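# Swap two racks between counter and desk through a door

## Task

Use one or both robots to carry the blue rack holding the tubes from the counter to the desk, and the empty red rack from the desk to the counter, passing through the self-closing door. At the end both racks must stand upright, every tube must sit fully seated in a hole of the blue rack, and the door must be closed. The task fails if any rack or tube touches the floor, or if a robot falls over or is left tilted. Finally, release everything and move the robots away.

## Robot and tools

Robots: two identical Hello Robot Stretch 4 units, r1 and r2. Each has an omni-wheel base, a vertical mast with a lift, one telescoping arm that reaches straight out from the mast, a three-joint wrist (yaw, pitch, roll) and a two-finger gripper. Each is about 1.6 m tall, and its base rim lies within 0.23 m of the base origin. Cameras on each robot: rN_head_camera, rN_head_left_camera, rN_head_right_camera and rN_wrist_camera, with N being 1 or 2.

Frames: each robot reports in its own base frame. The origin is on the floor under the base centre, x points forward, y left and z up. hand_pose is a point between the open fingertips, given in that frame, and its printed value may be slightly wrong. The odometry frame is the base frame as it was when the scene began. base_odometry counts wheel turns, so wheel slip shows up as travel. Heading runs from -3.142 to 3.142, with left positive. If turned_by_wheels and turned_by_imu differ by more than about 0.1 rad, the robot probably hit something or slipped. The robots do not report where they are relative to each other; use the images, lidar_m and wrist_depth_mm for that.

execute_actions(actions, cameras): actions is a list holding one action object, or an empty list to just read state and images. The action is keyed by robot name, "r1" and/or "r2". Under each name you can give:
- base: exactly one relative move from where the base is now. translate_m is a straight drive in metres (-2 to 2, forward positive). strafe_m is a sideways slide in metres (-2 to 2, left positive). rotate_rad is a turn in place in radians (-3.2 to 3.2, counter-clockwise seen from above is positive).
- joints: absolute targets by name. lift_m 0 to 1.2 (height on the mast). arm_m 0 to 0.55 (extension). wrist_yaw_rad -1.134 to 4.276 (0 points forward, positive turns left, 3.14 is folded back, and above 3.4 the arm may get in the way). wrist_pitch_rad -1.117 to 4.259 (0 level, 1.57 points down). wrist_roll_rad -1.117 to 4.259 (0 keeps the fingers level, positive turns clockwise seen from behind). gripper_m -0.038 to 0.141, the fingertip gap in metres; negative values press the tips together.
- pace: "slow", "default", "fast" or "max". Base speeds are 0.1/0.3/0.4/0.6 m/s and turns 1/2/3/4 rad/s, and a high lift lowers these caps.
- contact_limits: {"arm_m": value} from 0 (gentlest) to 0.75 (firmest), with 0.5 as the default. It sets how much force the arm may use before it halts.
- end_of_arm: "enable_torque", sent alone, re-powers wrist or gripper motors that shut off.
All motions in one action start together. Joint targets outside their range are clipped, and the result says so. Unknown keys or other bad values reject the whole call. Parts you leave out may keep pushing toward older targets. cameras is a list of camera names, or "all"; an empty list means no images.

wait(seconds 0 to 10) lets the scene run without new commands and returns state and images. zoom_image(camera, region [x0,y0,x1,y1] in pixels, at most 504x504) gives a closer view of the latest image from that camera. read_manual gives only licence texts. finished_scene(scene) ends the scene for good and reports success, so call it only once the goal holds.

Result lines: base_status and joint_status tell how each motion ended. "done" means the target was reached; for the base it only means the wheels turned enough. "off_target" means it stopped short and may still be pushing. "contact_stop_at_<key>" means it hit something, and that lift, arm or wheels go limp (a limp lift can sink under load). "limit_stop_at_<name>" is a built-in stop. limit_stop_at_tilt means a lean of over 6 degrees and everything goes limp. limit_stop_at_own_body means the joint is touching the robot itself, which is likely with the wrist pitched up and rolled. "torque_fault" means a wrist motor maxed out and went limp; send enable_torque. on_its_own lists things you did not command; there, "held at" is a target, not a position. lidar_m gives 12 distances in 30-degree sectors counter-clockwise from straight ahead (1st ahead, 4th left, 7th behind, 10th right), and "-" means nothing seen or closer than 0.25 m. wrist_depth_mm is a 7x7 grid of depths in mm (100 to 2000) from the wrist camera. motor_effort gives percent of maximum with the peak in brackets; readings are noisy and offset. base_tilt is in degrees (forward, right) with a fixed bias of up to 1.5.

Gripping: command a gap smaller than the object. Neither the reading nor "done" proves you are holding it, so check the gripper effort and the images. A tighter command pulls the object in toward the wrist. If the tips get caught on a surface, raise the lift.

Cautions: never let the robots press into each other; once their bases touch, any further drive is a hard push, and nothing in the state reports contact. Two robots given the same drive can differ by up to about 3 cm per metre, so a load carried by both can tip one over. With more than 1 kg held and arm_m above 0.2, avoid driving or turning, and especially avoid fast paces. A high or strong steady push can tip a robot. A level gripper holding more than about 2 kg faults the wrist. Drops, slams and hard hits count against you. Loose objects may be nudged now and then. At the start, lift_m 0.4 with wrist_yaw_rad 0 in a single action unfolds the wrist.

Each tool is called after ">>>" by a JSON object that holds its "method" and its "body", one argument or row to a line.

## Session

>>> {"method": "execute_actions", "body": {
  "actions": []
}}

Scene clock: 0.00 s.
r1.base_odometry: x=+0.000 y=+0.000 heading=+0.000 (m, m, rad; r1's odometry frame)
r1.turned_by_wheels: +0.000 (rad since the last result)
r1.turned_by_imu: +0.000 (rad since the last result)
r1.base_tilt: forward=+0.8 right=+0.1 (deg)
r1.lidar_m: 0.65 0.68 0.75 0.73 0.81 1.16 1.24 1.32 1.24 1.19 1.30 2.01
r1.base_status: not commanded
r1.joint_positions: lift_m=+0.167 arm_m=+0.000 wrist_yaw_rad=+3.084 wrist_pitch_rad=+0.003 wrist_roll_rad=+0.012 gripper_m=+0.057
r1.joint_status: not commanded
r1.motor_effort: lift_m=+18 arm_m=-1 wrist_yaw_rad=+3 wrist_pitch_rad=-4 wrist_roll_rad=+0 gripper_m=-4 wheel_0=+1 wheel_1=+0 wheel_2=+1 (%)
r1.hand_pose: x=-0.1123 y=+0.1038 z=+0.3447 quat_wxyz=(+0.029, -0.001, +0.006, +1.000) (m; r1's base frame)
r1.wrist_depth_mm: 139 140 1464 1430 1464 1430 1008 / - 139 1430 1397 1397 1397 1060 / 106 138 248 1397 1430 1397 1042 / 113 138 281 1397 1397 1397 1042 / 135 1397 1397 1430 1397 1366 1060 / 1336 1366 1366 1397 1366 1366 1078 / 1118 1008 193 991 904 1042 976
r2.base_odometry: x=+0.000 y=+0.000 heading=+0.000 (m, m, rad; r2's odometry frame)
r2.turned_by_wheels: +0.000 (rad since the last result)
r2.turned_by_imu: +0.000 (rad since the last result)
r2.base_tilt: forward=+0.5 right=+0.0 (deg)
r2.lidar_m: 1.83 1.75 1.71 1.14 0.96 0.93 1.07 1.30 1.31 1.54 1.64 1.61
r2.base_status: not commanded
r2.joint_positions: lift_m=+0.129 arm_m=-0.002 wrist_yaw_rad=+3.214 wrist_pitch_rad=+0.020 wrist_roll_rad=-0.008 gripper_m=+0.057
r2.joint_status: not commanded
r2.motor_effort: lift_m=+18 arm_m=+0 wrist_yaw_rad=+1 wrist_pitch_rad=-6 wrist_roll_rad=-1 gripper_m=-2 wheel_0=+0 wheel_1=+0 wheel_2=+1 (%)
r2.hand_pose: x=-0.1248 y=+0.0664 z=+0.3013 quat_wxyz=(-0.036, -0.010, -0.004, +0.999) (m; r2's base frame)
r2.wrist_depth_mm: - - 129 1366 1098 917 820 / - - 129 1336 1118 931 809 / - 110 131 1281 1118 917 809 / 136 133 200 1366 1118 917 798 / 210 1430 1537 1336 1060 946 798 / 212 976 212 946 195 891 809 / 213 272 294 - 723 699 732
pictures: r1_head_camera, r1_head_left_camera, r1_head_right_camera, r1_wrist_camera, r2_head_camera, r2_head_left_camera, r2_head_right_camera, r2_wrist_camera
Images, in order (width x height): r1_head_camera 420x560, r1_head_left_camera 420x672, r1_head_right_camera 420x672, r1_wrist_camera 616x392, r2_head_camera 420x560, r2_head_left_camera 420x672, r2_head_right_camera 420x672, r2_wrist_camera 616x392.

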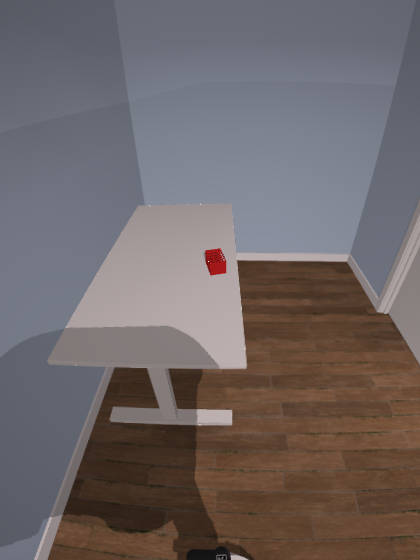

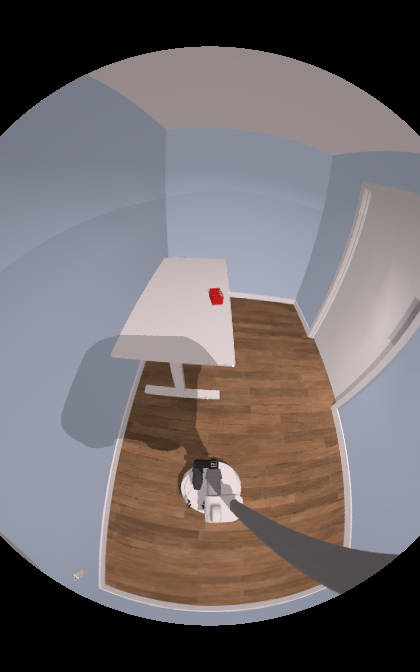

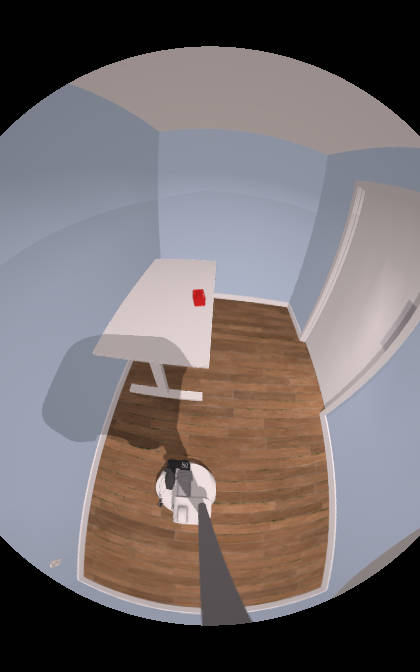

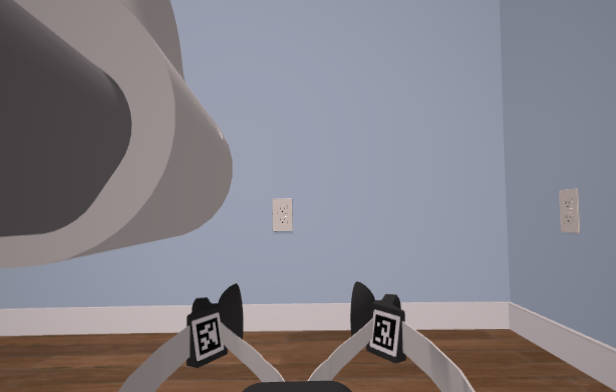

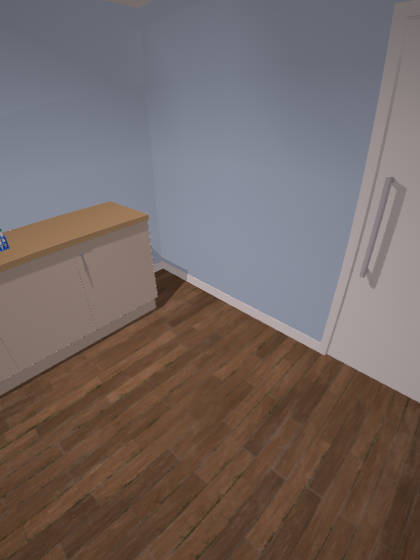

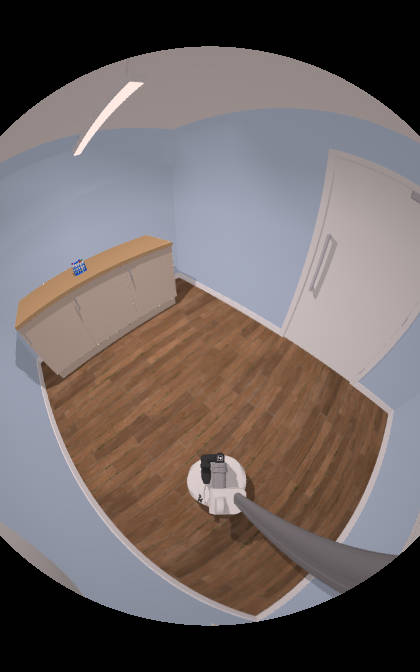

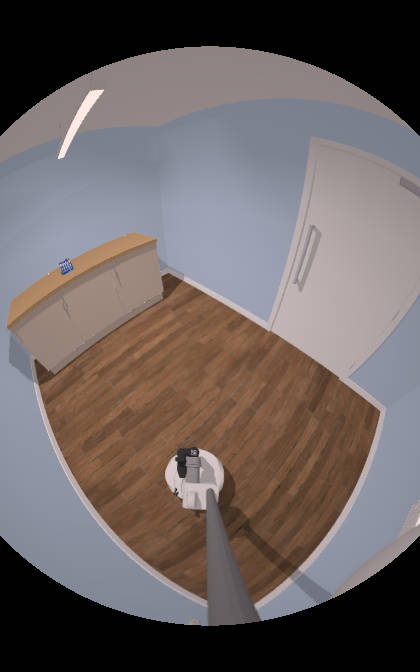

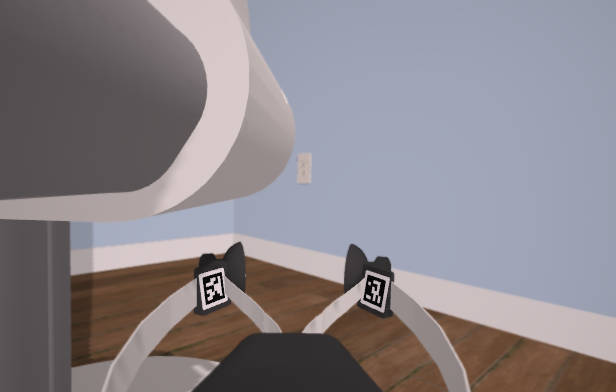

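>>> {"method": "zoom_image", "body": {
  "camera": "r1_head_camera",
  "region": [150, 200, 290, 320]
}}

>>> {"method": "zoom_image", "body": {
  "camera": "r2_head_left_camera",
  "region": [20, 220, 180, 340]
}}

Region (150, 200, 290, 320) of r1_head_camera's 420x560 image, scaled by 3.600, with more detail than that image has; it fills the top 432 rows of this view, and the rest is white.

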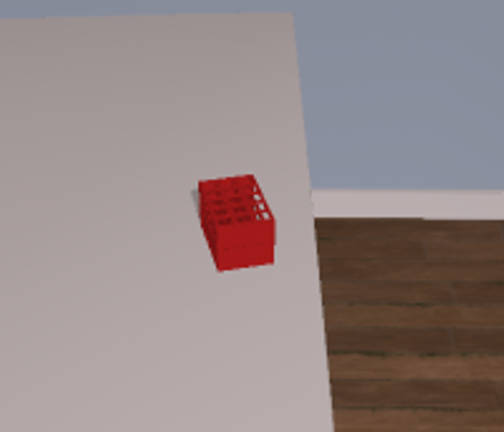

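Region (20, 220, 180, 340) of r2_head_left_camera's 420x672 image, scaled by 3.150, with more detail than that image has; it fills the top 378 rows of this view, and the rest is white.

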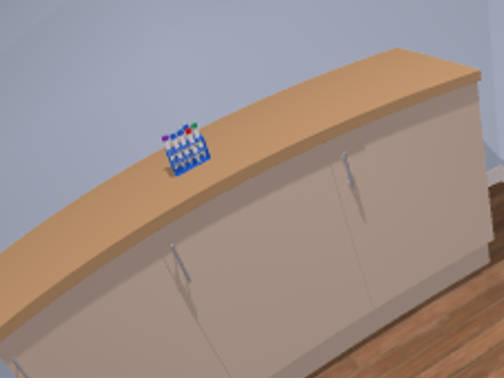

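>>> {"method": "execute_actions", "body": {
  "actions": [
    {"r1":{"base":{"strafe_m":-0.6},"joints":{"lift_m":0.75,"wrist_yaw_rad":0,"gripper_m":0.14},"pace":"fast"},"r2":{"base":{"rotate_rad":0.8},"joints":{"lift_m":0.85,"wrist_yaw_rad":0,"gripper_m":0.14},"pace":"fast"}}
  ],
  "cameras": ["r1_head_camera","r2_head_camera","r2_wrist_camera","r1_wrist_camera"]
}}

Scene clock: 4.53 s.
r1.base_odometry: x=+0.000 y=-0.600 heading=+0.000 (m, m, rad; r1's odometry frame)
r1.turned_by_wheels: +0.000 (rad since the last result)
r1.turned_by_imu: +0.001 (rad since the last result)
r1.base_tilt: forward=+0.8 right=+0.1 (deg)
r1.lidar_m: 1.78 0.84 0.97 1.32 1.46 1.33 1.29 0.80 0.60 0.62 0.66 1.08
r1.base_status: done
r1.joint_positions: lift_m=+0.750 arm_m=+0.000 wrist_yaw_rad=+0.000 wrist_pitch_rad=+0.003 wrist_roll_rad=+0.012 gripper_m=+0.140
r1.joint_status: all done
r1.motor_effort: lift_m=+19(24) arm_m=-1(0) wrist_yaw_rad=+2(5) wrist_pitch_rad=-6(6) wrist_roll_rad=+0(1) gripper_m=+1(2) wheel_0=-2(13) wheel_1=+2(14) wheel_2=+0(2) (%)
r1.hand_pose: x=+0.4592 y=-0.0874 z=+0.9273 quat_wxyz=(+1.000, +0.006, +0.001, +0.000) (m; r1's base frame)
r1.wrist_depth_mm: 1983 - - - - 1499 1078 / 1983 - - - - 1537 1078 / - - - - - 1537 1078 / - - - - - 1537 1098 / - - - - - 1576 1078 / 1025 213 - - - 1397 1118 / - 1863 - 161 - 1336 1118
r2.base_odometry: x=+0.000 y=+0.000 heading=+0.800 (m, m, rad; r2's odometry frame)
r2.turned_by_wheels: +0.800 (rad since the last result)
r2.turned_by_imu: +0.804 (rad since the last result)
r2.base_tilt: forward=+0.5 right=+0.0 (deg)
r2.lidar_m: 1.73 1.43 0.98 0.91 0.96 1.31 1.32 1.37 1.73 1.60 1.69 1.82
r2.base_status: done
r2.joint_positions: lift_m=+0.850 arm_m=-0.002 wrist_yaw_rad=+0.000 wrist_pitch_rad=+0.020 wrist_roll_rad=-0.008 gripper_m=+0.140
r2.joint_status: all done
r2.motor_effort: lift_m=+23(26) arm_m=-1(1) wrist_yaw_rad=+0(3) wrist_pitch_rad=-5(7) wrist_roll_rad=-2(1) gripper_m=+1(4) wheel_0=+1(6) wheel_1=+1(5) wheel_2=+1(9) (%)
r2.hand_pose: x=+0.4577 y=-0.0873 z=+1.0222 quat_wxyz=(+1.000, -0.004, +0.010, +0.000) (m; r2's base frame)
r2.wrist_depth_mm: 1499 - - - - - - / 1537 - - - - - - / 1537 - - - - - - / 1576 - - - - - - / 1576 1499 1499 1499 1537 1576 - / 1576 1499 1499 1537 1537 1576 - / 1537 1537 1576 - 1618 1576 1863
pictures: r1_head_camera, r1_wrist_camera, r2_head_camera, r2_wrist_camera
Images, in order (width x height): r1_head_camera 420x560, r1_wrist_camera 616x392, r2_head_camera 420x560, r2_wrist_camera 616x392.

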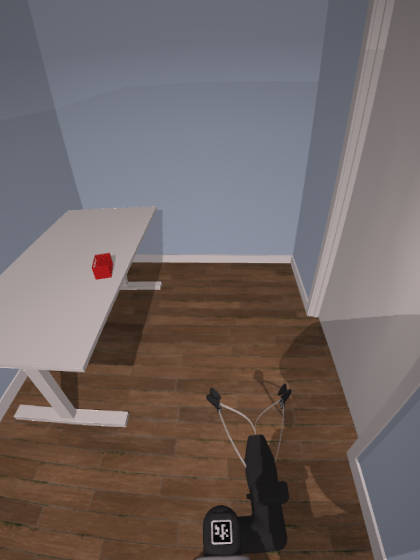

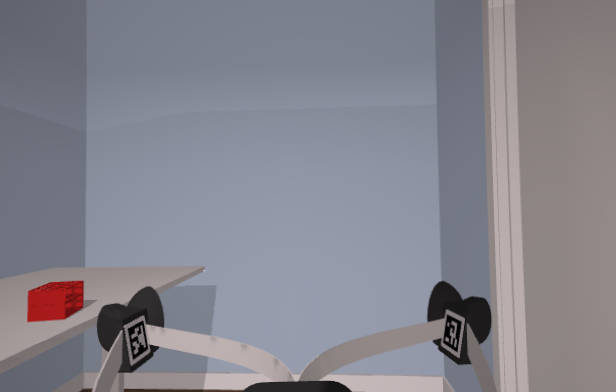

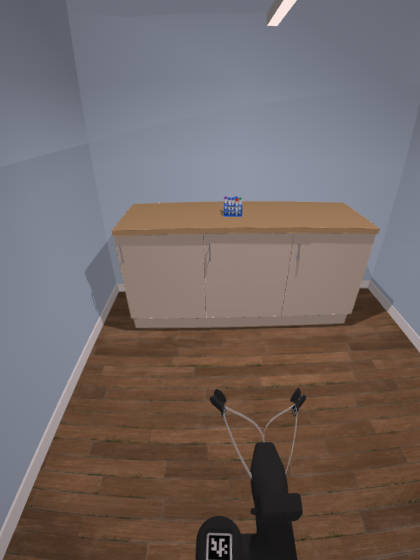

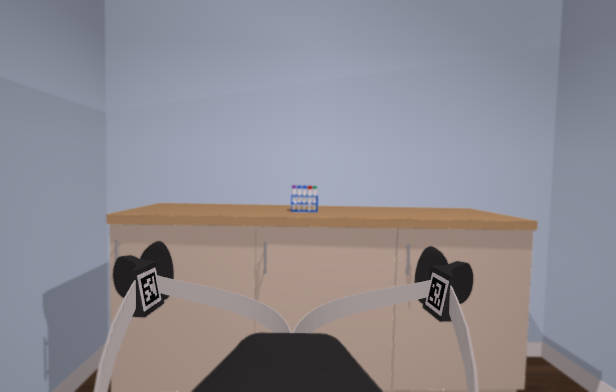

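>>> {"method": "execute_actions", "body": {
  "actions": [
    {"r1":{"base":{"translate_m":1.17},"pace":"fast"},"r2":{"base":{"translate_m":1.1},"pace":"fast"}}
  ],
  "cameras": ["r2_head_camera","r2_wrist_camera"]
}}

>>> {"method": "execute_actions", "body": {
  "actions": [
    {"r1":{"base":{"rotate_rad":1.57},"joints":{"wrist_pitch_rad":0.5},"pace":"fast"}}
  ],
  "cameras": ["r1_head_camera","r1_wrist_camera","r2_wrist_camera"]
}}

Scene clock: 9.90 s.
r1.base_odometry: x=+1.170 y=-0.600 heading=+0.000 (m, m, rad; r1's odometry frame)
r1.turned_by_wheels: +0.000 (rad since the last result)
r1.turned_by_imu: +0.003 (rad since the last result)
r1.base_tilt: forward=+0.9 right=+0.1 (deg)
r1.lidar_m: 1.22 0.61 0.46 0.42 0.47 0.72 2.33 0.95 0.79 0.76 0.81 1.11
r1.base_status: done
r1.joint_positions: lift_m=+0.750 arm_m=+0.000 wrist_yaw_rad=+0.000 wrist_pitch_rad=+0.003 wrist_roll_rad=+0.012 gripper_m=+0.140
r1.joint_status: not commanded
r1.motor_effort: lift_m=+19(19) arm_m=+0(0) wrist_yaw_rad=+2(2) wrist_pitch_rad=-5(5) wrist_roll_rad=+0(0) gripper_m=+0(0) wheel_0=+1(9) wheel_1=+1(8) wheel_2=+2(16) (%)
r1.hand_pose: x=+0.4592 y=-0.0874 z=+0.9273 quat_wxyz=(+1.000, +0.006, +0.001, +0.000) (m; r1's base frame)
r1.wrist_depth_mm: 1118 1078 1078 1078 1042 1042 1025 / 1118 1098 1098 1078 1042 1025 1025 / 1098 1098 1060 1060 1042 1008 1008 / 1118 1098 1060 1042 1042 1008 1008 / 1098 1078 1042 1042 1025 1008 976 / 1078 213 1042 1025 1025 991 991 / 1078 1060 1042 160 1008 1008 976
r2.base_odometry: x=+0.766 y=+0.789 heading=+0.800 (m, m, rad; r2's odometry frame)
r2.turned_by_wheels: +0.000 (rad since the last result)
r2.turned_by_imu: -0.002 (rad since the last result)
r2.base_tilt: forward=+0.5 right=+0.0 (deg)
r2.lidar_m: 0.61 0.62 0.86 0.96 1.02 1.37 2.45 2.36 1.65 1.60 0.93 0.64
r2.base_status: done
r2.joint_positions: lift_m=+0.850 arm_m=-0.002 wrist_yaw_rad=+0.000 wrist_pitch_rad=+0.020 wrist_roll_rad=-0.008 gripper_m=+0.140
r2.joint_status: not commanded
r2.motor_effort: lift_m=+22(23) arm_m=-1(1) wrist_yaw_rad=+0(0) wrist_pitch_rad=-5(5) wrist_roll_rad=+0(0) gripper_m=+2(0) wheel_0=-1(7) wheel_1=-1(5) wheel_2=+0(10) (%)
r2.hand_pose: x=+0.4576 y=-0.0874 z=+1.0222 quat_wxyz=(+1.000, -0.004, +0.010, +0.000) (m; r2's base frame)
r2.wrist_depth_mm: 991 991 1008 1008 1008 1042 1060 / 991 991 1025 1008 1025 1060 1042 / 991 1025 1008 1025 1025 1042 1060 / 1008 1025 1042 1042 1042 1078 1078 / 768 788 798 654 842 866 878 / 459 410 421 445 427 459 500 / 430 430 418 - 449 459 462
pictures: r2_head_camera, r2_wrist_camera
Images, in order (width x height): r2_head_camera 420x560, r2_wrist_camera 616x392.

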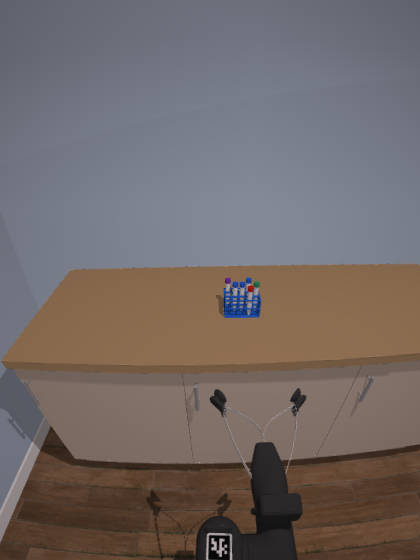

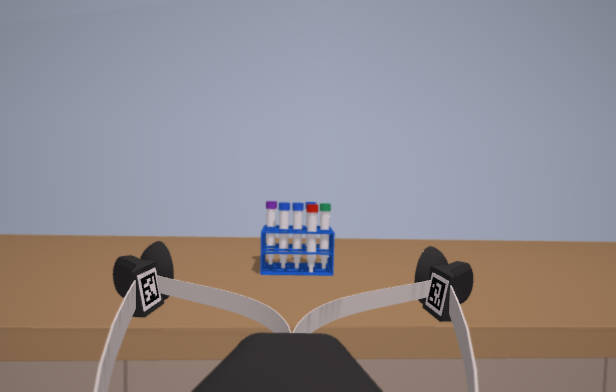

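Scene clock: 11.83 s.
r1.base_odometry: x=+1.170 y=-0.600 heading=+1.570 (m, m, rad; r1's odometry frame)
r1.turned_by_wheels: +1.570 (rad since the last result)
r1.turned_by_imu: +1.572 (rad since the last result)
r1.base_tilt: forward=+0.9 right=+0.2 (deg)
r1.lidar_m: 0.43 0.45 1.99 2.19 0.95 0.79 0.77 0.81 1.10 1.22 0.62 0.46
r1.base_status: done
r1.joint_positions: lift_m=+0.750 arm_m=+0.000 wrist_yaw_rad=+0.000 wrist_pitch_rad=+0.502 wrist_roll_rad=+0.012 gripper_m=+0.140
r1.joint_status: all done
r1.motor_effort: lift_m=+19(19) arm_m=+0(0) wrist_yaw_rad=+3(3) wrist_pitch_rad=-3(2) wrist_roll_rad=+0(1) gripper_m=+1(3) wheel_0=-4(8) wheel_1=-1(7) wheel_2=+0(12) (%)
r1.hand_pose: x=+0.4237 y=-0.0874 z=+0.7894 quat_wxyz=(+0.969, +0.006, +0.248, -0.001) (m; r1's base frame)
r1.wrist_depth_mm: 1008 976 976 946 946 931 917 / 1060 1025 1025 1008 1008 991 991 / 715 723 723 732 723 732 723 / 517 512 512 382 384 512 517 / 399 399 397 364 366 397 399 / 327 213 324 325 325 304 324 / 301 296 296 160 287 286 286
r2.base_odometry: x=+0.766 y=+0.789 heading=+0.800 (m, m, rad; r2's odometry frame)
r2.turned_by_wheels: +0.000 (rad since the last result)
r2.turned_by_imu: +0.001 (rad since the last result)
r2.base_tilt: forward=+0.5 right=+0.0 (deg)
r2.lidar_m: 0.60 0.65 0.86 0.98 1.00 1.36 2.45 2.38 1.69 1.57 0.95 0.69
r2.base_status: not commanded
r2.joint_positions: lift_m=+0.850 arm_m=-0.002 wrist_yaw_rad=+0.000 wrist_pitch_rad=+0.020 wrist_roll_rad=-0.008 gripper_m=+0.140
r2.joint_status: not commanded
r2.motor_effort: lift_m=+22(22) arm_m=-1(1) wrist_yaw_rad=+1(1) wrist_pitch_rad=-5(6) wrist_roll_rad=-1(1) gripper_m=-1(2) wheel_0=+0(1) wheel_1=+0(1) wheel_2=+0(0) (%)
r2.hand_pose: x=+0.4576 y=-0.0874 z=+1.0222 quat_wxyz=(+1.000, -0.004, +0.010, +0.000) (m; r2's base frame)
r2.wrist_depth_mm: 991 991 991 1042 1008 1042 1025 / 976 991 1025 1008 1042 1042 1060 / 976 1008 1008 1042 1042 1060 1078 / 1008 1025 1025 1042 1042 1042 1078 / 768 788 809 647 842 878 891 / 459 410 418 445 430 455 496 / 430 433 415 - 452 452 462
pictures: r1_head_camera, r1_wrist_camera, r2_wrist_camera
Images, in order (width x height): r1_head_camera 420x560, r1_wrist_camera 616x392, r2_wrist_camera 616x392.

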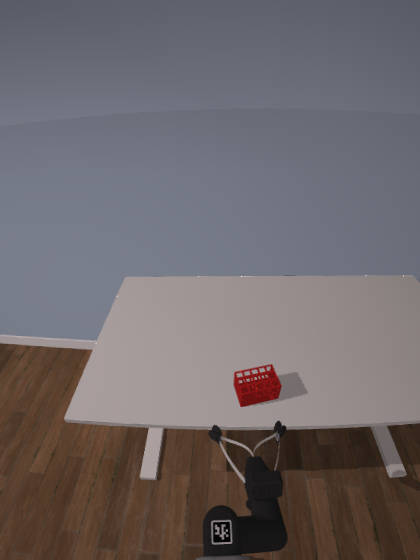

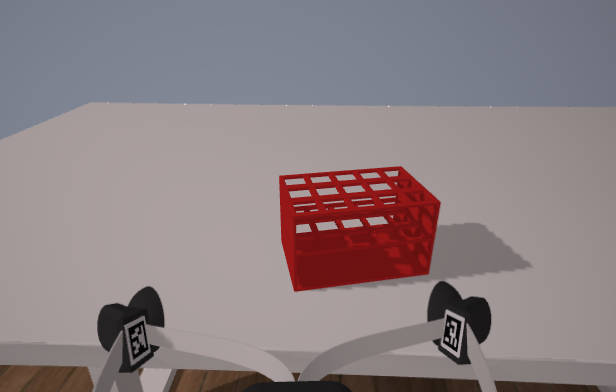

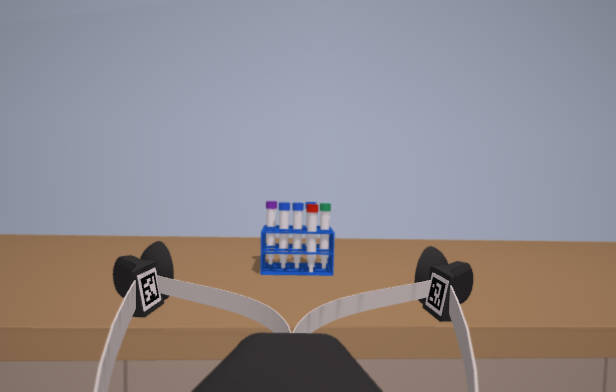

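>>> {"method": "execute_actions", "body": {
  "actions": [
    {"r1":{"base":{"rotate_rad":0.3},"joints":{"wrist_pitch_rad":0.3,"lift_m":0.8}},"r2":{"base":{"translate_m":0.25},"joints":{"wrist_pitch_rad":0.3,"lift_m":0.85}}}
  ],
  "cameras": ["r2_head_camera","r2_wrist_camera"]
}}

>>> {"method": "execute_actions", "body": {
  "actions": [
    {"r1":{"base":{"strafe_m":-0.22}}}
  ],
  "cameras": []
}}

>>> {"method": "execute_actions", "body": {
  "actions": [
    {"r1":{"base":{"translate_m":-0.12}}}
  ],
  "cameras": ["r1_head_camera","r1_wrist_camera"]
}}

Scene clock: 15.90 s.
r1.base_odometry: x=+1.170 y=-0.600 heading=+1.869 (m, m, rad; r1's odometry frame)
r1.turned_by_wheels: +0.299 (rad since the last result)
r1.turned_by_imu: +0.301 (rad since the last result)
r1.base_tilt: forward=+0.9 right=+0.1 (deg)
r1.lidar_m: 0.43 0.54 2.46 1.23 0.86 0.75 0.76 0.90 1.22 0.82 0.50 0.44
r1.base_status: done
r1.joint_positions: lift_m=+0.800 arm_m=+0.000 wrist_yaw_rad=+0.000 wrist_pitch_rad=+0.302 wrist_roll_rad=+0.012 gripper_m=+0.140
r1.joint_status: all done
r1.motor_effort: lift_m=+20(25) arm_m=+0(0) wrist_yaw_rad=+3(2) wrist_pitch_rad=-7(15) wrist_roll_rad=-2(1) gripper_m=-2(1) wheel_0=-5(10) wheel_1=-2(6) wheel_2=-1(8) (%)
r1.hand_pose: x=+0.4461 y=-0.0874 z=+0.8921 quat_wxyz=(+0.989, +0.006, +0.151, -0.001) (m; r1's base frame)
r1.wrist_depth_mm: 1397 1255 1138 1025 960 878 820 / 1464 1281 1138 1078 991 917 854 / 1499 1336 1229 1118 1042 946 878 / 1618 1366 1255 1098 1042 976 917 / 1708 1464 759 741 741 741 741 / 1661 213 549 559 549 500 559 / 445 407 407 161 421 325 338
r2.base_odometry: x=+0.940 y=+0.969 heading=+0.800 (m, m, rad; r2's odometry frame)
r2.turned_by_wheels: +0.000 (rad since the last result)
r2.turned_by_imu: +0.001 (rad since the last result)
r2.base_tilt: forward=+0.4 right=+0.0 (deg)
r2.lidar_m: 0.37 0.39 0.52 0.99 1.03 1.40 2.68 2.37 1.66 1.56 0.58 0.43
r2.base_status: done
r2.joint_positions: lift_m=+0.850 arm_m=-0.002 wrist_yaw_rad=+0.000 wrist_pitch_rad=+0.302 wrist_roll_rad=-0.008 gripper_m=+0.140
r2.joint_status: all done
r2.motor_effort: lift_m=+22(25) arm_m=-1(0) wrist_yaw_rad=+1(1) wrist_pitch_rad=-5(4) wrist_roll_rad=+1(0) gripper_m=+3(0) wheel_0=+1(0) wheel_1=+0(5) wheel_2=+0(8) (%)
r2.hand_pose: x=+0.4446 y=-0.0874 z=+0.9421 quat_wxyz=(+0.989, -0.004, +0.150, +0.001) (m; r2's base frame)
r2.wrist_depth_mm: 691 699 707 715 723 732 723 / 723 732 741 741 759 759 759 / 750 750 668 402 788 788 788 / 436 445 415 413 469 477 488 / 309 314 319 320 325 332 336 / 240 224 224 239 229 241 255 / 196 191 200 - 204 204 206
pictures: r2_head_camera, r2_wrist_camera
Images, in order (width x height): r2_head_camera 420x560, r2_wrist_camera 616x392.

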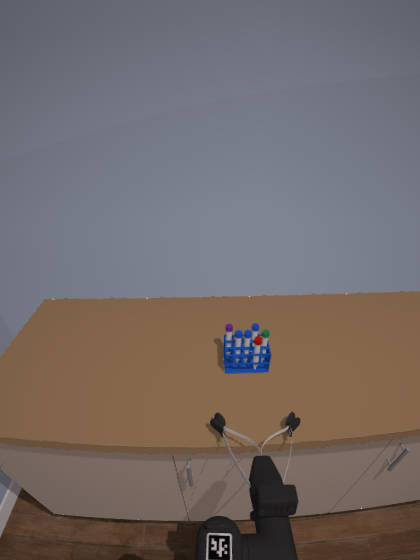

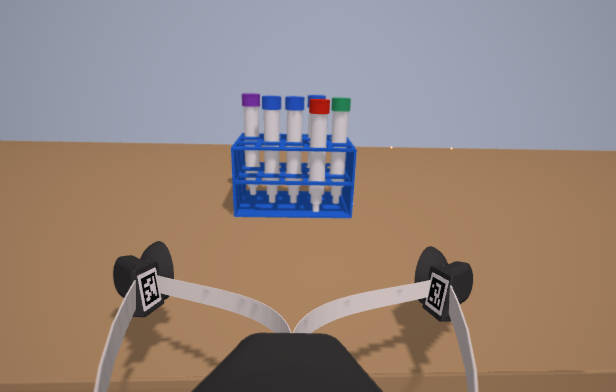

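Scene clock: 17.93 s.
r1.base_odometry: x=+1.380 y=-0.535 heading=+1.870 (m, m, rad; r1's odometry frame)
r1.turned_by_wheels: +0.000 (rad since the last result)
r1.turned_by_imu: +0.001 (rad since the last result)
r1.base_tilt: forward=+0.8 right=+0.1 (deg)
r1.lidar_m: 0.36 0.49 2.68 1.35 0.94 0.82 0.84 1.02 1.03 0.68 0.44 0.36
r1.base_status: done
r1.joint_positions: lift_m=+0.800 arm_m=+0.000 wrist_yaw_rad=+0.000 wrist_pitch_rad=+0.302 wrist_roll_rad=+0.012 gripper_m=+0.140
r1.joint_status: not commanded
r1.motor_effort: lift_m=+19(20) arm_m=+0(1) wrist_yaw_rad=+2(3) wrist_pitch_rad=-6(7) wrist_roll_rad=+0(0) gripper_m=+1(2) wheel_0=+2(12) wheel_1=+0(9) wheel_2=+0(1) (%)
r1.hand_pose: x=+0.4461 y=-0.0874 z=+0.8921 quat_wxyz=(+0.989, +0.006, +0.151, -0.001) (m; r1's base frame)
r1.wrist_depth_mm: 1229 1138 1025 960 878 820 759 / 1366 1160 1078 976 904 831 778 / 1397 1255 1118 1025 931 866 809 / 1499 1281 1118 1042 960 904 854 / 809 750 750 750 741 741 750 / 564 213 549 544 549 496 554 / 442 407 301 161 404 421 439
r2.base_odometry: x=+0.940 y=+0.969 heading=+0.800 (m, m, rad; r2's odometry frame)
r2.turned_by_wheels: +0.000 (rad since the last result)
r2.turned_by_imu: +0.001 (rad since the last result)
r2.base_tilt: forward=+0.4 right=-0.1 (deg)
r2.lidar_m: 0.38 0.36 0.51 0.96 1.02 1.39 2.72 2.35 1.65 1.57 0.59 0.40
r2.base_status: not commanded
r2.joint_positions: lift_m=+0.850 arm_m=-0.002 wrist_yaw_rad=+0.000 wrist_pitch_rad=+0.302 wrist_roll_rad=-0.008 gripper_m=+0.140
r2.joint_status: not commanded
r2.motor_effort: lift_m=+22(22) arm_m=-1(1) wrist_yaw_rad=+0(1) wrist_pitch_rad=-6(5) wrist_roll_rad=-1(0) gripper_m=-2(1) wheel_0=+1(1) wheel_1=+0(0) wheel_2=+0(0) (%)
r2.hand_pose: x=+0.4446 y=-0.0874 z=+0.9421 quat_wxyz=(+0.989, -0.004, +0.150, +0.001) (m; r2's base frame)
r2.wrist_depth_mm: 683 707 707 715 723 732 741 / 732 750 741 741 759 768 768 / 750 759 668 399 768 778 809 / 436 445 415 413 466 477 488 / 310 312 317 322 325 329 334 / 241 224 224 237 228 241 254 / 197 191 199 - 203 204 206
pictures: none
No camera images: the call's "cameras" was empty. Leave "cameras" out to get every camera's image.

Scene clock: 19.60 s.
r1.base_odometry: x=+1.416 y=-0.649 heading=+1.869 (m, m, rad; r1's odometry frame)
r1.turned_by_wheels: +0.000 (rad since the last result)
r1.turned_by_imu: +0.000 (rad since the last result)
r1.base_tilt: forward=+0.8 right=+0.2 (deg)
r1.lidar_m: 0.47 0.61 2.70 1.15 0.81 0.72 0.71 0.86 0.98 0.89 0.53 0.47
r1.base_status: done
r1.joint_positions: lift_m=+0.800 arm_m=+0.000 wrist_yaw_rad=+0.000 wrist_pitch_rad=+0.302 wrist_roll_rad=+0.012 gripper_m=+0.140
r1.joint_status: not commanded
r1.motor_effort: lift_m=+19(19) arm_m=+0(0) wrist_yaw_rad=+2(3) wrist_pitch_rad=-7(6) wrist_roll_rad=-1(0) gripper_m=+1(0) wheel_0=-4(7) wheel_1=-3(7) wheel_2=+2(11) (%)
r1.hand_pose: x=+0.4461 y=-0.0874 z=+0.8921 quat_wxyz=(+0.989, +0.006, +0.151, -0.001) (m; r1's base frame)
r1.wrist_depth_mm: 1366 1281 1160 1078 991 931 878 / 1499 1308 1205 1118 1008 931 891 / 1576 1397 1281 1160 1042 960 917 / 1661 1397 1160 1160 1078 1008 931 / 759 759 750 750 759 741 741 / 559 213 525 430 549 496 549 / 442 407 404 160 418 421 439
r2.base_odometry: x=+0.940 y=+0.969 heading=+0.800 (m, m, rad; r2's odometry frame)
r2.turned_by_wheels: +0.000 (rad since the last result)
r2.turned_by_imu: +0.001 (rad since the last result)
r2.base_tilt: forward=+0.4 right=-0.1 (deg)
r2.lidar_m: 0.38 0.36 0.52 0.97 1.04 1.38 2.73 2.35 1.67 1.57 0.58 0.43
r2.base_status: not commanded
r2.joint_positions: lift_m=+0.850 arm_m=-0.002 wrist_yaw_rad=+0.000 wrist_pitch_rad=+0.302 wrist_roll_rad=-0.008 gripper_m=+0.140
r2.joint_status: not commanded
r2.motor_effort: lift_m=+22(22) arm_m=+0(1) wrist_yaw_rad=+1(1) wrist_pitch_rad=-4(5) wrist_roll_rad=-2(1) gripper_m=-1(1) wheel_0=+1(1) wheel_1=+0(0) wheel_2=-1(1) (%)
r2.hand_pose: x=+0.4446 y=-0.0874 z=+0.9421 quat_wxyz=(+0.989, -0.004, +0.150, +0.001) (m; r2's base frame)
r2.wrist_depth_mm: 699 699 707 707 715 723 732 / 732 741 741 741 759 768 768 / 750 759 676 399 768 778 788 / 436 442 418 410 469 477 488 / 310 312 319 322 324 332 334 / 240 224 224 238 229 241 254 / 196 192 199 - 204 204 206
pictures: r1_head_camera, r1_wrist_camera
Images, in order (width x height): r1_head_camera 420x560, r1_wrist_camera 616x392.

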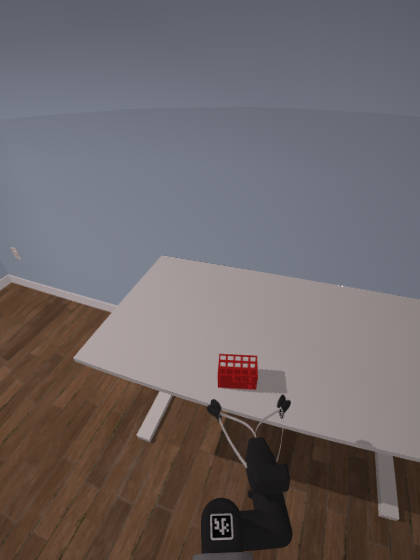

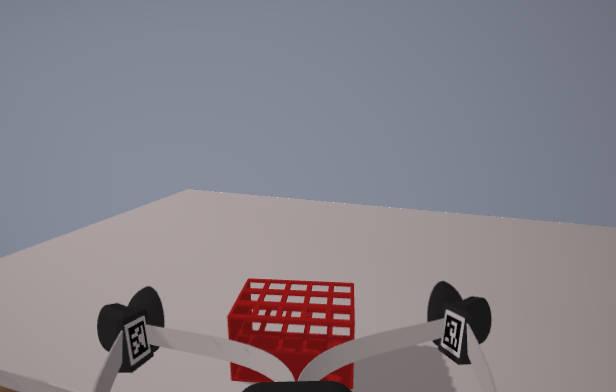

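>>> {"method": "execute_actions", "body": {
  "actions": [
    {"r1":{"joints":{"lift_m":0.70}},"r2":{"joints":{"arm_m":0.11},"contact_limits":{"arm_m":0.15}}}
  ],
  "cameras": ["r1_head_camera","r1_wrist_camera","r2_head_camera","r2_wrist_camera"]
}}

Scene clock: 21.47 s.
r1.base_odometry: x=+1.416 y=-0.649 heading=+1.869 (m, m, rad; r1's odometry frame)
r1.turned_by_wheels: +0.000 (rad since the last result)
r1.turned_by_imu: +0.001 (rad since the last result)
r1.base_tilt: forward=+0.8 right=+0.1 (deg)
r1.lidar_m: 0.47 0.62 2.70 1.17 0.85 0.74 0.73 0.86 0.96 0.89 0.54 0.47
r1.base_status: not commanded
r1.joint_positions: lift_m=+0.700 arm_m=+0.000 wrist_yaw_rad=+0.000 wrist_pitch_rad=+0.302 wrist_roll_rad=+0.012 gripper_m=+0.140
r1.joint_status: all done
r1.motor_effort: lift_m=+16(18) arm_m=+0(0) wrist_yaw_rad=+2(2) wrist_pitch_rad=-7(6) wrist_roll_rad=+0(0) gripper_m=+0(0) wheel_0=-4(4) wheel_1=-3(3) wheel_2=+2(2) (%)
r1.hand_pose: x=+0.4461 y=-0.0874 z=+0.7925 quat_wxyz=(+0.989, +0.006, +0.151, -0.001) (m; r1's base frame)
r1.wrist_depth_mm: 1430 1281 1160 1060 976 917 854 / 1464 1281 1205 1098 1008 960 866 / 1537 1366 1255 1160 1060 991 891 / 768 759 768 759 750 741 750 / 492 496 452 424 484 488 484 / 407 213 362 362 359 329 362 / 1366 891 336 161 276 277 290
r2.base_odometry: x=+0.940 y=+0.969 heading=+0.800 (m, m, rad; r2's odometry frame)
r2.turned_by_wheels: +0.000 (rad since the last result)
r2.turned_by_imu: +0.001 (rad since the last result)
r2.base_tilt: forward=+0.4 right=+0.0 (deg)
r2.lidar_m: 0.36 0.39 0.55 0.98 1.03 1.37 2.71 2.39 1.67 1.56 0.58 0.39
r2.base_status: not commanded
r2.joint_positions: lift_m=+0.850 arm_m=+0.109 wrist_yaw_rad=+0.000 wrist_pitch_rad=+0.302 wrist_roll_rad=-0.008 gripper_m=+0.140
r2.joint_status: all done
r2.motor_effort: lift_m=+22(22) arm_m=+6(7) wrist_yaw_rad=+0(1) wrist_pitch_rad=-5(5) wrist_roll_rad=+1(1) gripper_m=+1(2) wheel_0=+1(1) wheel_1=+0(0) wheel_2=+0(1) (%)
r2.contact_limits: arm_m 0.15
r2.hand_pose: x=+0.5554 y=-0.0874 z=+0.9421 quat_wxyz=(+0.989, -0.004, +0.150, +0.001) (m; r2's base frame)
r2.wrist_depth_mm: 603 603 609 615 621 627 634 / 627 627 634 647 647 654 661 / 654 654 654 290 668 683 691 / 433 442 327 304 430 477 484 / 307 310 310 312 319 329 332 / 239 221 224 236 228 240 252 / 195 190 198 - 202 203 205
pictures: r1_head_camera, r1_wrist_camera, r2_head_camera, r2_wrist_camera
Images, in order (width x height): r1_head_camera 420x560, r1_wrist_camera 616x392, r2_head_camera 420x560, r2_wrist_camera 616x392.

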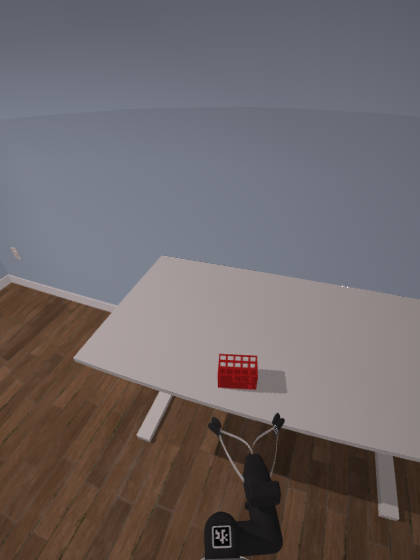

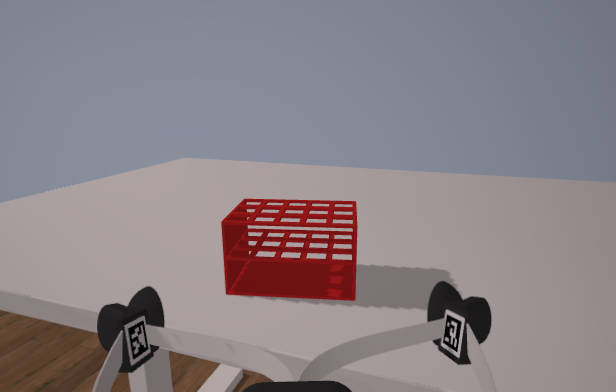

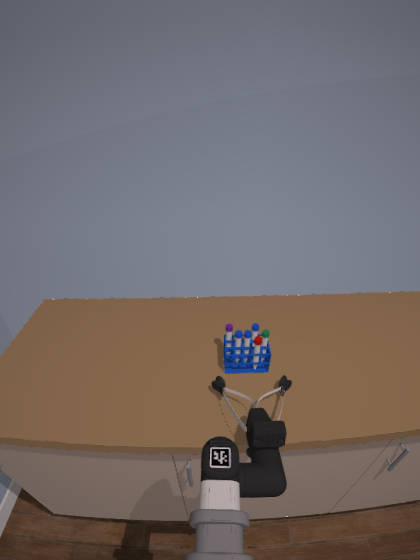

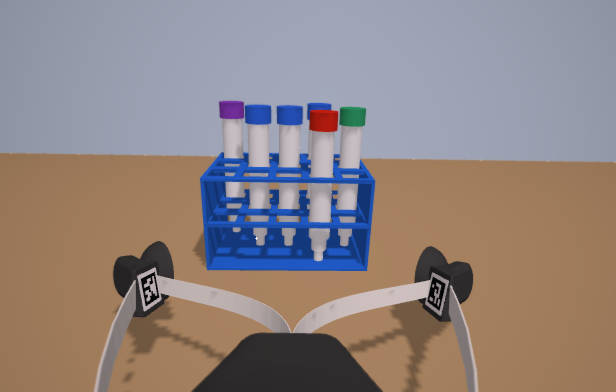

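>>> {"method": "execute_actions", "body": {
  "actions": [
    {"r1":{"base":{"rotate_rad":-0.12}},"r2":{"base":{"strafe_m":0.007},"joints":{"lift_m":0.858},"pace":"slow"}}
  ],
  "cameras": []
}}

>>> {"method": "execute_actions", "body": {
  "actions": [
    {"r1":{"base":{"strafe_m":0.082}},"r2":{"joints":{"arm_m":0.16},"contact_limits":{"arm_m":0.15},"pace":"slow"}}
  ],
  "cameras": ["r1_wrist_camera","r2_head_camera","r2_wrist_camera"]
}}

Scene clock: 23.07 s.
r1.base_odometry: x=+1.416 y=-0.649 heading=+1.750 (m, m, rad; r1's odometry frame)
r1.turned_by_wheels: -0.119 (rad since the last result)
r1.turned_by_imu: -0.119 (rad since the last result)
r1.base_tilt: forward=+0.8 right=+0.1 (deg)
r1.lidar_m: 0.46 0.57 2.62 1.45 0.90 0.75 0.74 0.76 0.97 1.00 0.56 0.45
r1.base_status: done
r1.joint_positions: lift_m=+0.700 arm_m=+0.000 wrist_yaw_rad=+0.000 wrist_pitch_rad=+0.302 wrist_roll_rad=+0.012 gripper_m=+0.140
r1.joint_status: not commanded
r1.motor_effort: lift_m=+15(15) arm_m=+0(0) wrist_yaw_rad=+3(2) wrist_pitch_rad=-6(5) wrist_roll_rad=-2(0) gripper_m=+0(1) wheel_0=+4(7) wheel_1=+3(7) wheel_2=+1(8) (%)
r1.hand_pose: x=+0.4461 y=-0.0874 z=+0.7925 quat_wxyz=(+0.989, +0.006, +0.151, -0.001) (m; r1's base frame)
r1.wrist_depth_mm: 1229 1160 1098 1025 991 931 891 / 1255 1229 1138 1060 1008 960 904 / 1281 1229 1160 1118 1060 991 931 / 768 768 768 750 750 750 750 / 500 462 424 459 488 484 488 / 368 212 364 362 362 329 362 / 1281 317 304 160 277 276 289
r2.base_odometry: x=+0.935 y=+0.974 heading=+0.800 (m, m, rad; r2's odometry frame)
r2.turned_by_wheels: +0.000 (rad since the last result)
r2.turned_by_imu: +0.000 (rad since the last result)
r2.base_tilt: forward=+0.5 right=-0.1 (deg)
r2.lidar_m: 0.36 0.38 0.53 0.99 1.02 1.38 2.72 2.40 1.68 1.57 0.57 0.40
r2.base_status: done
r2.joint_positions: lift_m=+0.858 arm_m=+0.109 wrist_yaw_rad=+0.000 wrist_pitch_rad=+0.302 wrist_roll_rad=-0.008 gripper_m=+0.140
r2.joint_status: all done
r2.motor_effort: lift_m=+23(23) arm_m=+5(6) wrist_yaw_rad=+1(1) wrist_pitch_rad=-5(5) wrist_roll_rad=+1(0) gripper_m=-2(2) wheel_0=-2(1) wheel_1=+0(3) wheel_2=-1(0) (%)
r2.hand_pose: x=+0.5554 y=-0.0874 z=+0.9500 quat_wxyz=(+0.989, -0.004, +0.150, +0.001) (m; r2's base frame)
r2.wrist_depth_mm: 597 609 615 615 615 627 627 / 627 634 640 640 647 654 668 / 647 661 621 289 691 691 699 / 452 462 345 303 452 500 508 / 322 327 329 310 322 347 351 / 252 233 236 249 240 253 267 / 206 200 208 - 213 213 215
pictures: none
No camera images: the call's "cameras" was empty. Leave "cameras" out to get every camera's image.

Scene clock: 24.77 s.
r1.base_odometry: x=+1.335 y=-0.664 heading=+1.750 (m, m, rad; r1's odometry frame)
r1.turned_by_wheels: +0.000 (rad since the last result)
r1.turned_by_imu: +0.001 (rad since the last result)
r1.base_tilt: forward=+0.7 right=+0.1 (deg)
r1.lidar_m: 0.49 0.59 2.63 1.37 0.86 0.71 0.71 0.77 1.08 1.06 0.60 0.51
r1.base_status: done
r1.joint_positions: lift_m=+0.700 arm_m=+0.000 wrist_yaw_rad=+0.000 wrist_pitch_rad=+0.302 wrist_roll_rad=+0.012 gripper_m=+0.140
r1.joint_status: not commanded
r1.motor_effort: lift_m=+16(15) arm_m=+0(0) wrist_yaw_rad=+2(2) wrist_pitch_rad=-6(5) wrist_roll_rad=-1(1) gripper_m=+0(3) wheel_0=-1(9) wheel_1=+0(13) wheel_2=+0(4) (%)
r1.hand_pose: x=+0.4461 y=-0.0874 z=+0.7925 quat_wxyz=(+0.989, +0.006, +0.151, -0.001) (m; r1's base frame)
r1.wrist_depth_mm: 1281 1205 1118 1060 991 960 904 / 1281 1205 1160 1078 1025 960 917 / 1366 1308 1182 1138 1060 1025 960 / 759 778 768 750 759 750 750 / 496 488 462 455 488 488 488 / 368 213 366 362 362 327 362 / 1397 820 1205 160 293 281 289
r2.base_odometry: x=+0.935 y=+0.974 heading=+0.800 (m, m, rad; r2's odometry frame)
r2.turned_by_wheels: +0.000 (rad since the last result)
r2.turned_by_imu: +0.001 (rad since the last result)
r2.base_tilt: forward=+0.5 right=-0.1 (deg)
r2.lidar_m: 0.37 0.39 0.51 0.97 1.03 1.37 2.71 2.37 1.67 1.57 0.58 0.41
r2.base_status: not commanded
r2.joint_positions: lift_m=+0.858 arm_m=+0.159 wrist_yaw_rad=+0.000 wrist_pitch_rad=+0.302 wrist_roll_rad=-0.008 gripper_m=+0.140
r2.joint_status: all done
r2.motor_effort: lift_m=+23(23) arm_m=+5(5) wrist_yaw_rad=+0(1) wrist_pitch_rad=-5(5) wrist_roll_rad=+1(2) gripper_m=-3(2) wheel_0=-2(2) wheel_1=+0(0) wheel_2=-1(0) (%)
r2.contact_limits: arm_m 0.15
r2.hand_pose: x=+0.6053 y=-0.0874 z=+0.9500 quat_wxyz=(+0.989, -0.004, +0.150, +0.001) (m; r2's base frame)
r2.wrist_depth_mm: 554 559 564 569 574 580 591 / 580 585 591 591 609 609 615 / 609 615 603 246 627 640 647 / 452 466 272 250 449 500 512 / 322 325 265 262 266 345 349 / 250 232 234 246 238 251 265 / 204 200 208 - 212 213 216
pictures: r1_wrist_camera, r2_head_camera, r2_wrist_camera
Images, in order (width x height): r1_wrist_camera 616x392, r2_head_camera 420x560, r2_wrist_camera 616x392.

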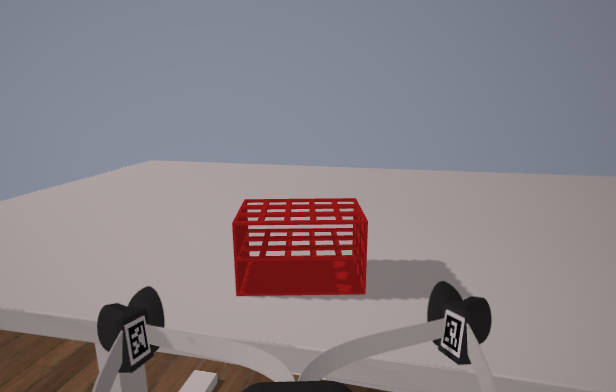

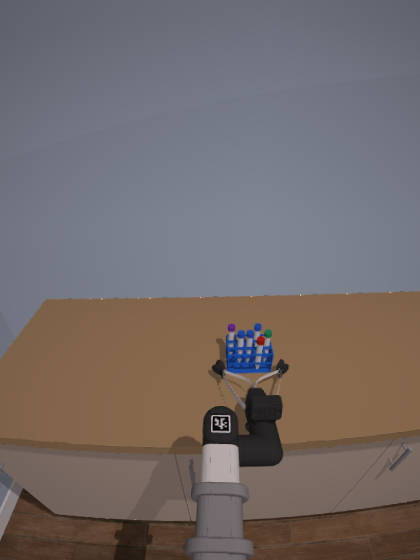

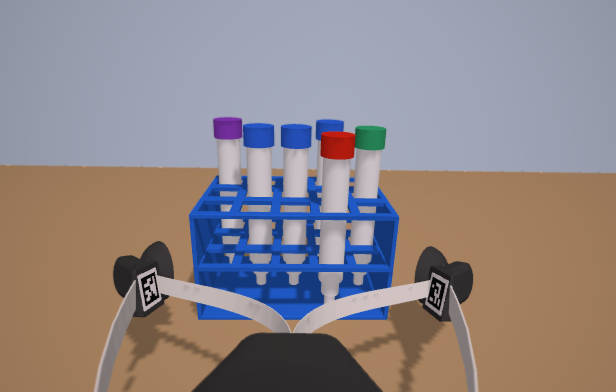

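>>> {"method": "execute_actions", "body": {
  "actions": [
    {"r1":{"joints":{"arm_m":0.12},"contact_limits":{"arm_m":0.15}},"r2":{"joints":{"arm_m":0.19},"contact_limits":{"arm_m":0.1},"pace":"slow"}}
  ],
  "cameras": ["r1_wrist_camera","r2_head_camera","r2_wrist_camera"]
}}

Scene clock: 26.47 s.
r1.base_odometry: x=+1.335 y=-0.664 heading=+1.750 (m, m, rad; r1's odometry frame)
r1.turned_by_wheels: +0.000 (rad since the last result)
r1.turned_by_imu: +0.001 (rad since the last result)
r1.base_tilt: forward=+0.8 right=+0.1 (deg)
r1.lidar_m: 0.50 0.59 2.61 1.35 0.87 0.70 0.72 0.73 1.07 1.08 0.59 0.50
r1.base_status: not commanded
r1.joint_positions: lift_m=+0.700 arm_m=+0.118 wrist_yaw_rad=+0.000 wrist_pitch_rad=+0.302 wrist_roll_rad=+0.012 gripper_m=+0.140
r1.joint_status: all done
r1.motor_effort: lift_m=+16(16) arm_m=+9(9) wrist_yaw_rad=+2(3) wrist_pitch_rad=-6(5) wrist_roll_rad=+0(0) gripper_m=+1(1) wheel_0=-1(1) wheel_1=+0(0) wheel_2=+0(0) (%)
r1.contact_limits: arm_m 0.15
r1.hand_pose: x=+0.5646 y=-0.0874 z=+0.7925 quat_wxyz=(+0.989, +0.006, +0.151, -0.001) (m; r1's base frame)
r1.wrist_depth_mm: 1138 1060 976 931 904 866 788 / 1160 1078 1025 960 904 854 831 / 1229 1138 1042 1008 946 891 854 / 759 750 750 750 759 741 741 / 492 492 459 317 488 484 484 / 368 213 324 301 286 327 362 / 291 268 266 161 272 276 289
r2.base_odometry: x=+0.935 y=+0.974 heading=+0.800 (m, m, rad; r2's odometry frame)
r2.turned_by_wheels: +0.000 (rad since the last result)
r2.turned_by_imu: +0.001 (rad since the last result)
r2.base_tilt: forward=+0.4 right=+0.0 (deg)
r2.lidar_m: 0.37 0.39 0.52 0.98 1.02 1.34 2.72 2.38 1.69 1.58 0.57 0.38
r2.base_status: not commanded
r2.joint_positions: lift_m=+0.858 arm_m=+0.189 wrist_yaw_rad=+0.000 wrist_pitch_rad=+0.302 wrist_roll_rad=-0.008 gripper_m=+0.140
r2.joint_status: all done
r2.motor_effort: lift_m=+23(23) arm_m=+5(6) wrist_yaw_rad=+1(1) wrist_pitch_rad=-5(5) wrist_roll_rad=-1(0) gripper_m=+0(1) wheel_0=-2(2) wheel_1=-1(0) wheel_2=-1(1) (%)
r2.contact_limits: arm_m 0.1
r2.hand_pose: x=+0.6354 y=-0.0874 z=+0.9500 quat_wxyz=(+0.989, -0.004, +0.150, +0.001) (m; r2's base frame)
r2.wrist_depth_mm: 530 535 535 544 549 549 559 / 554 559 559 569 574 585 585 / 585 585 580 238 603 609 615 / 455 459 243 217 449 500 508 / 322 325 226 224 228 343 349 / 249 232 211 205 216 251 265 / 204 200 207 - 212 212 215
pictures: r1_wrist_camera, r2_head_camera, r2_wrist_camera
Images, in order (width x height): r1_wrist_camera 616x392, r2_head_camera 420x560, r2_wrist_camera 616x392.

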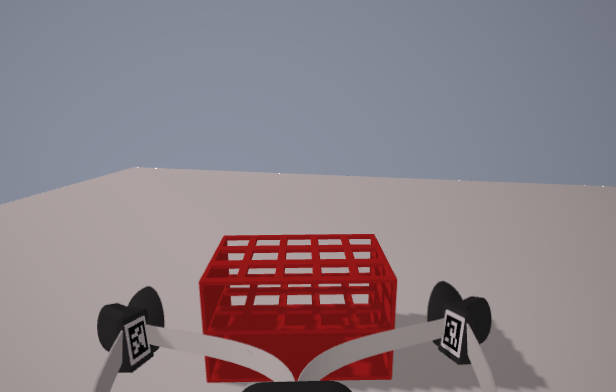

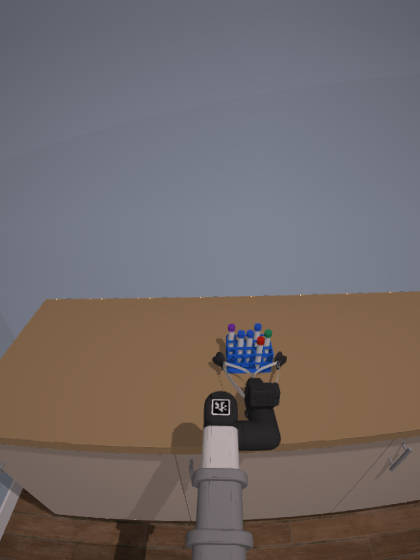

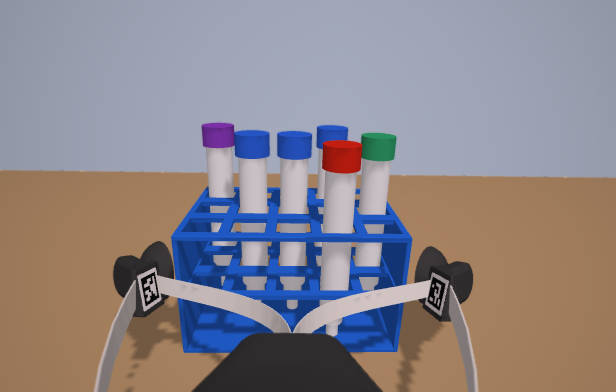

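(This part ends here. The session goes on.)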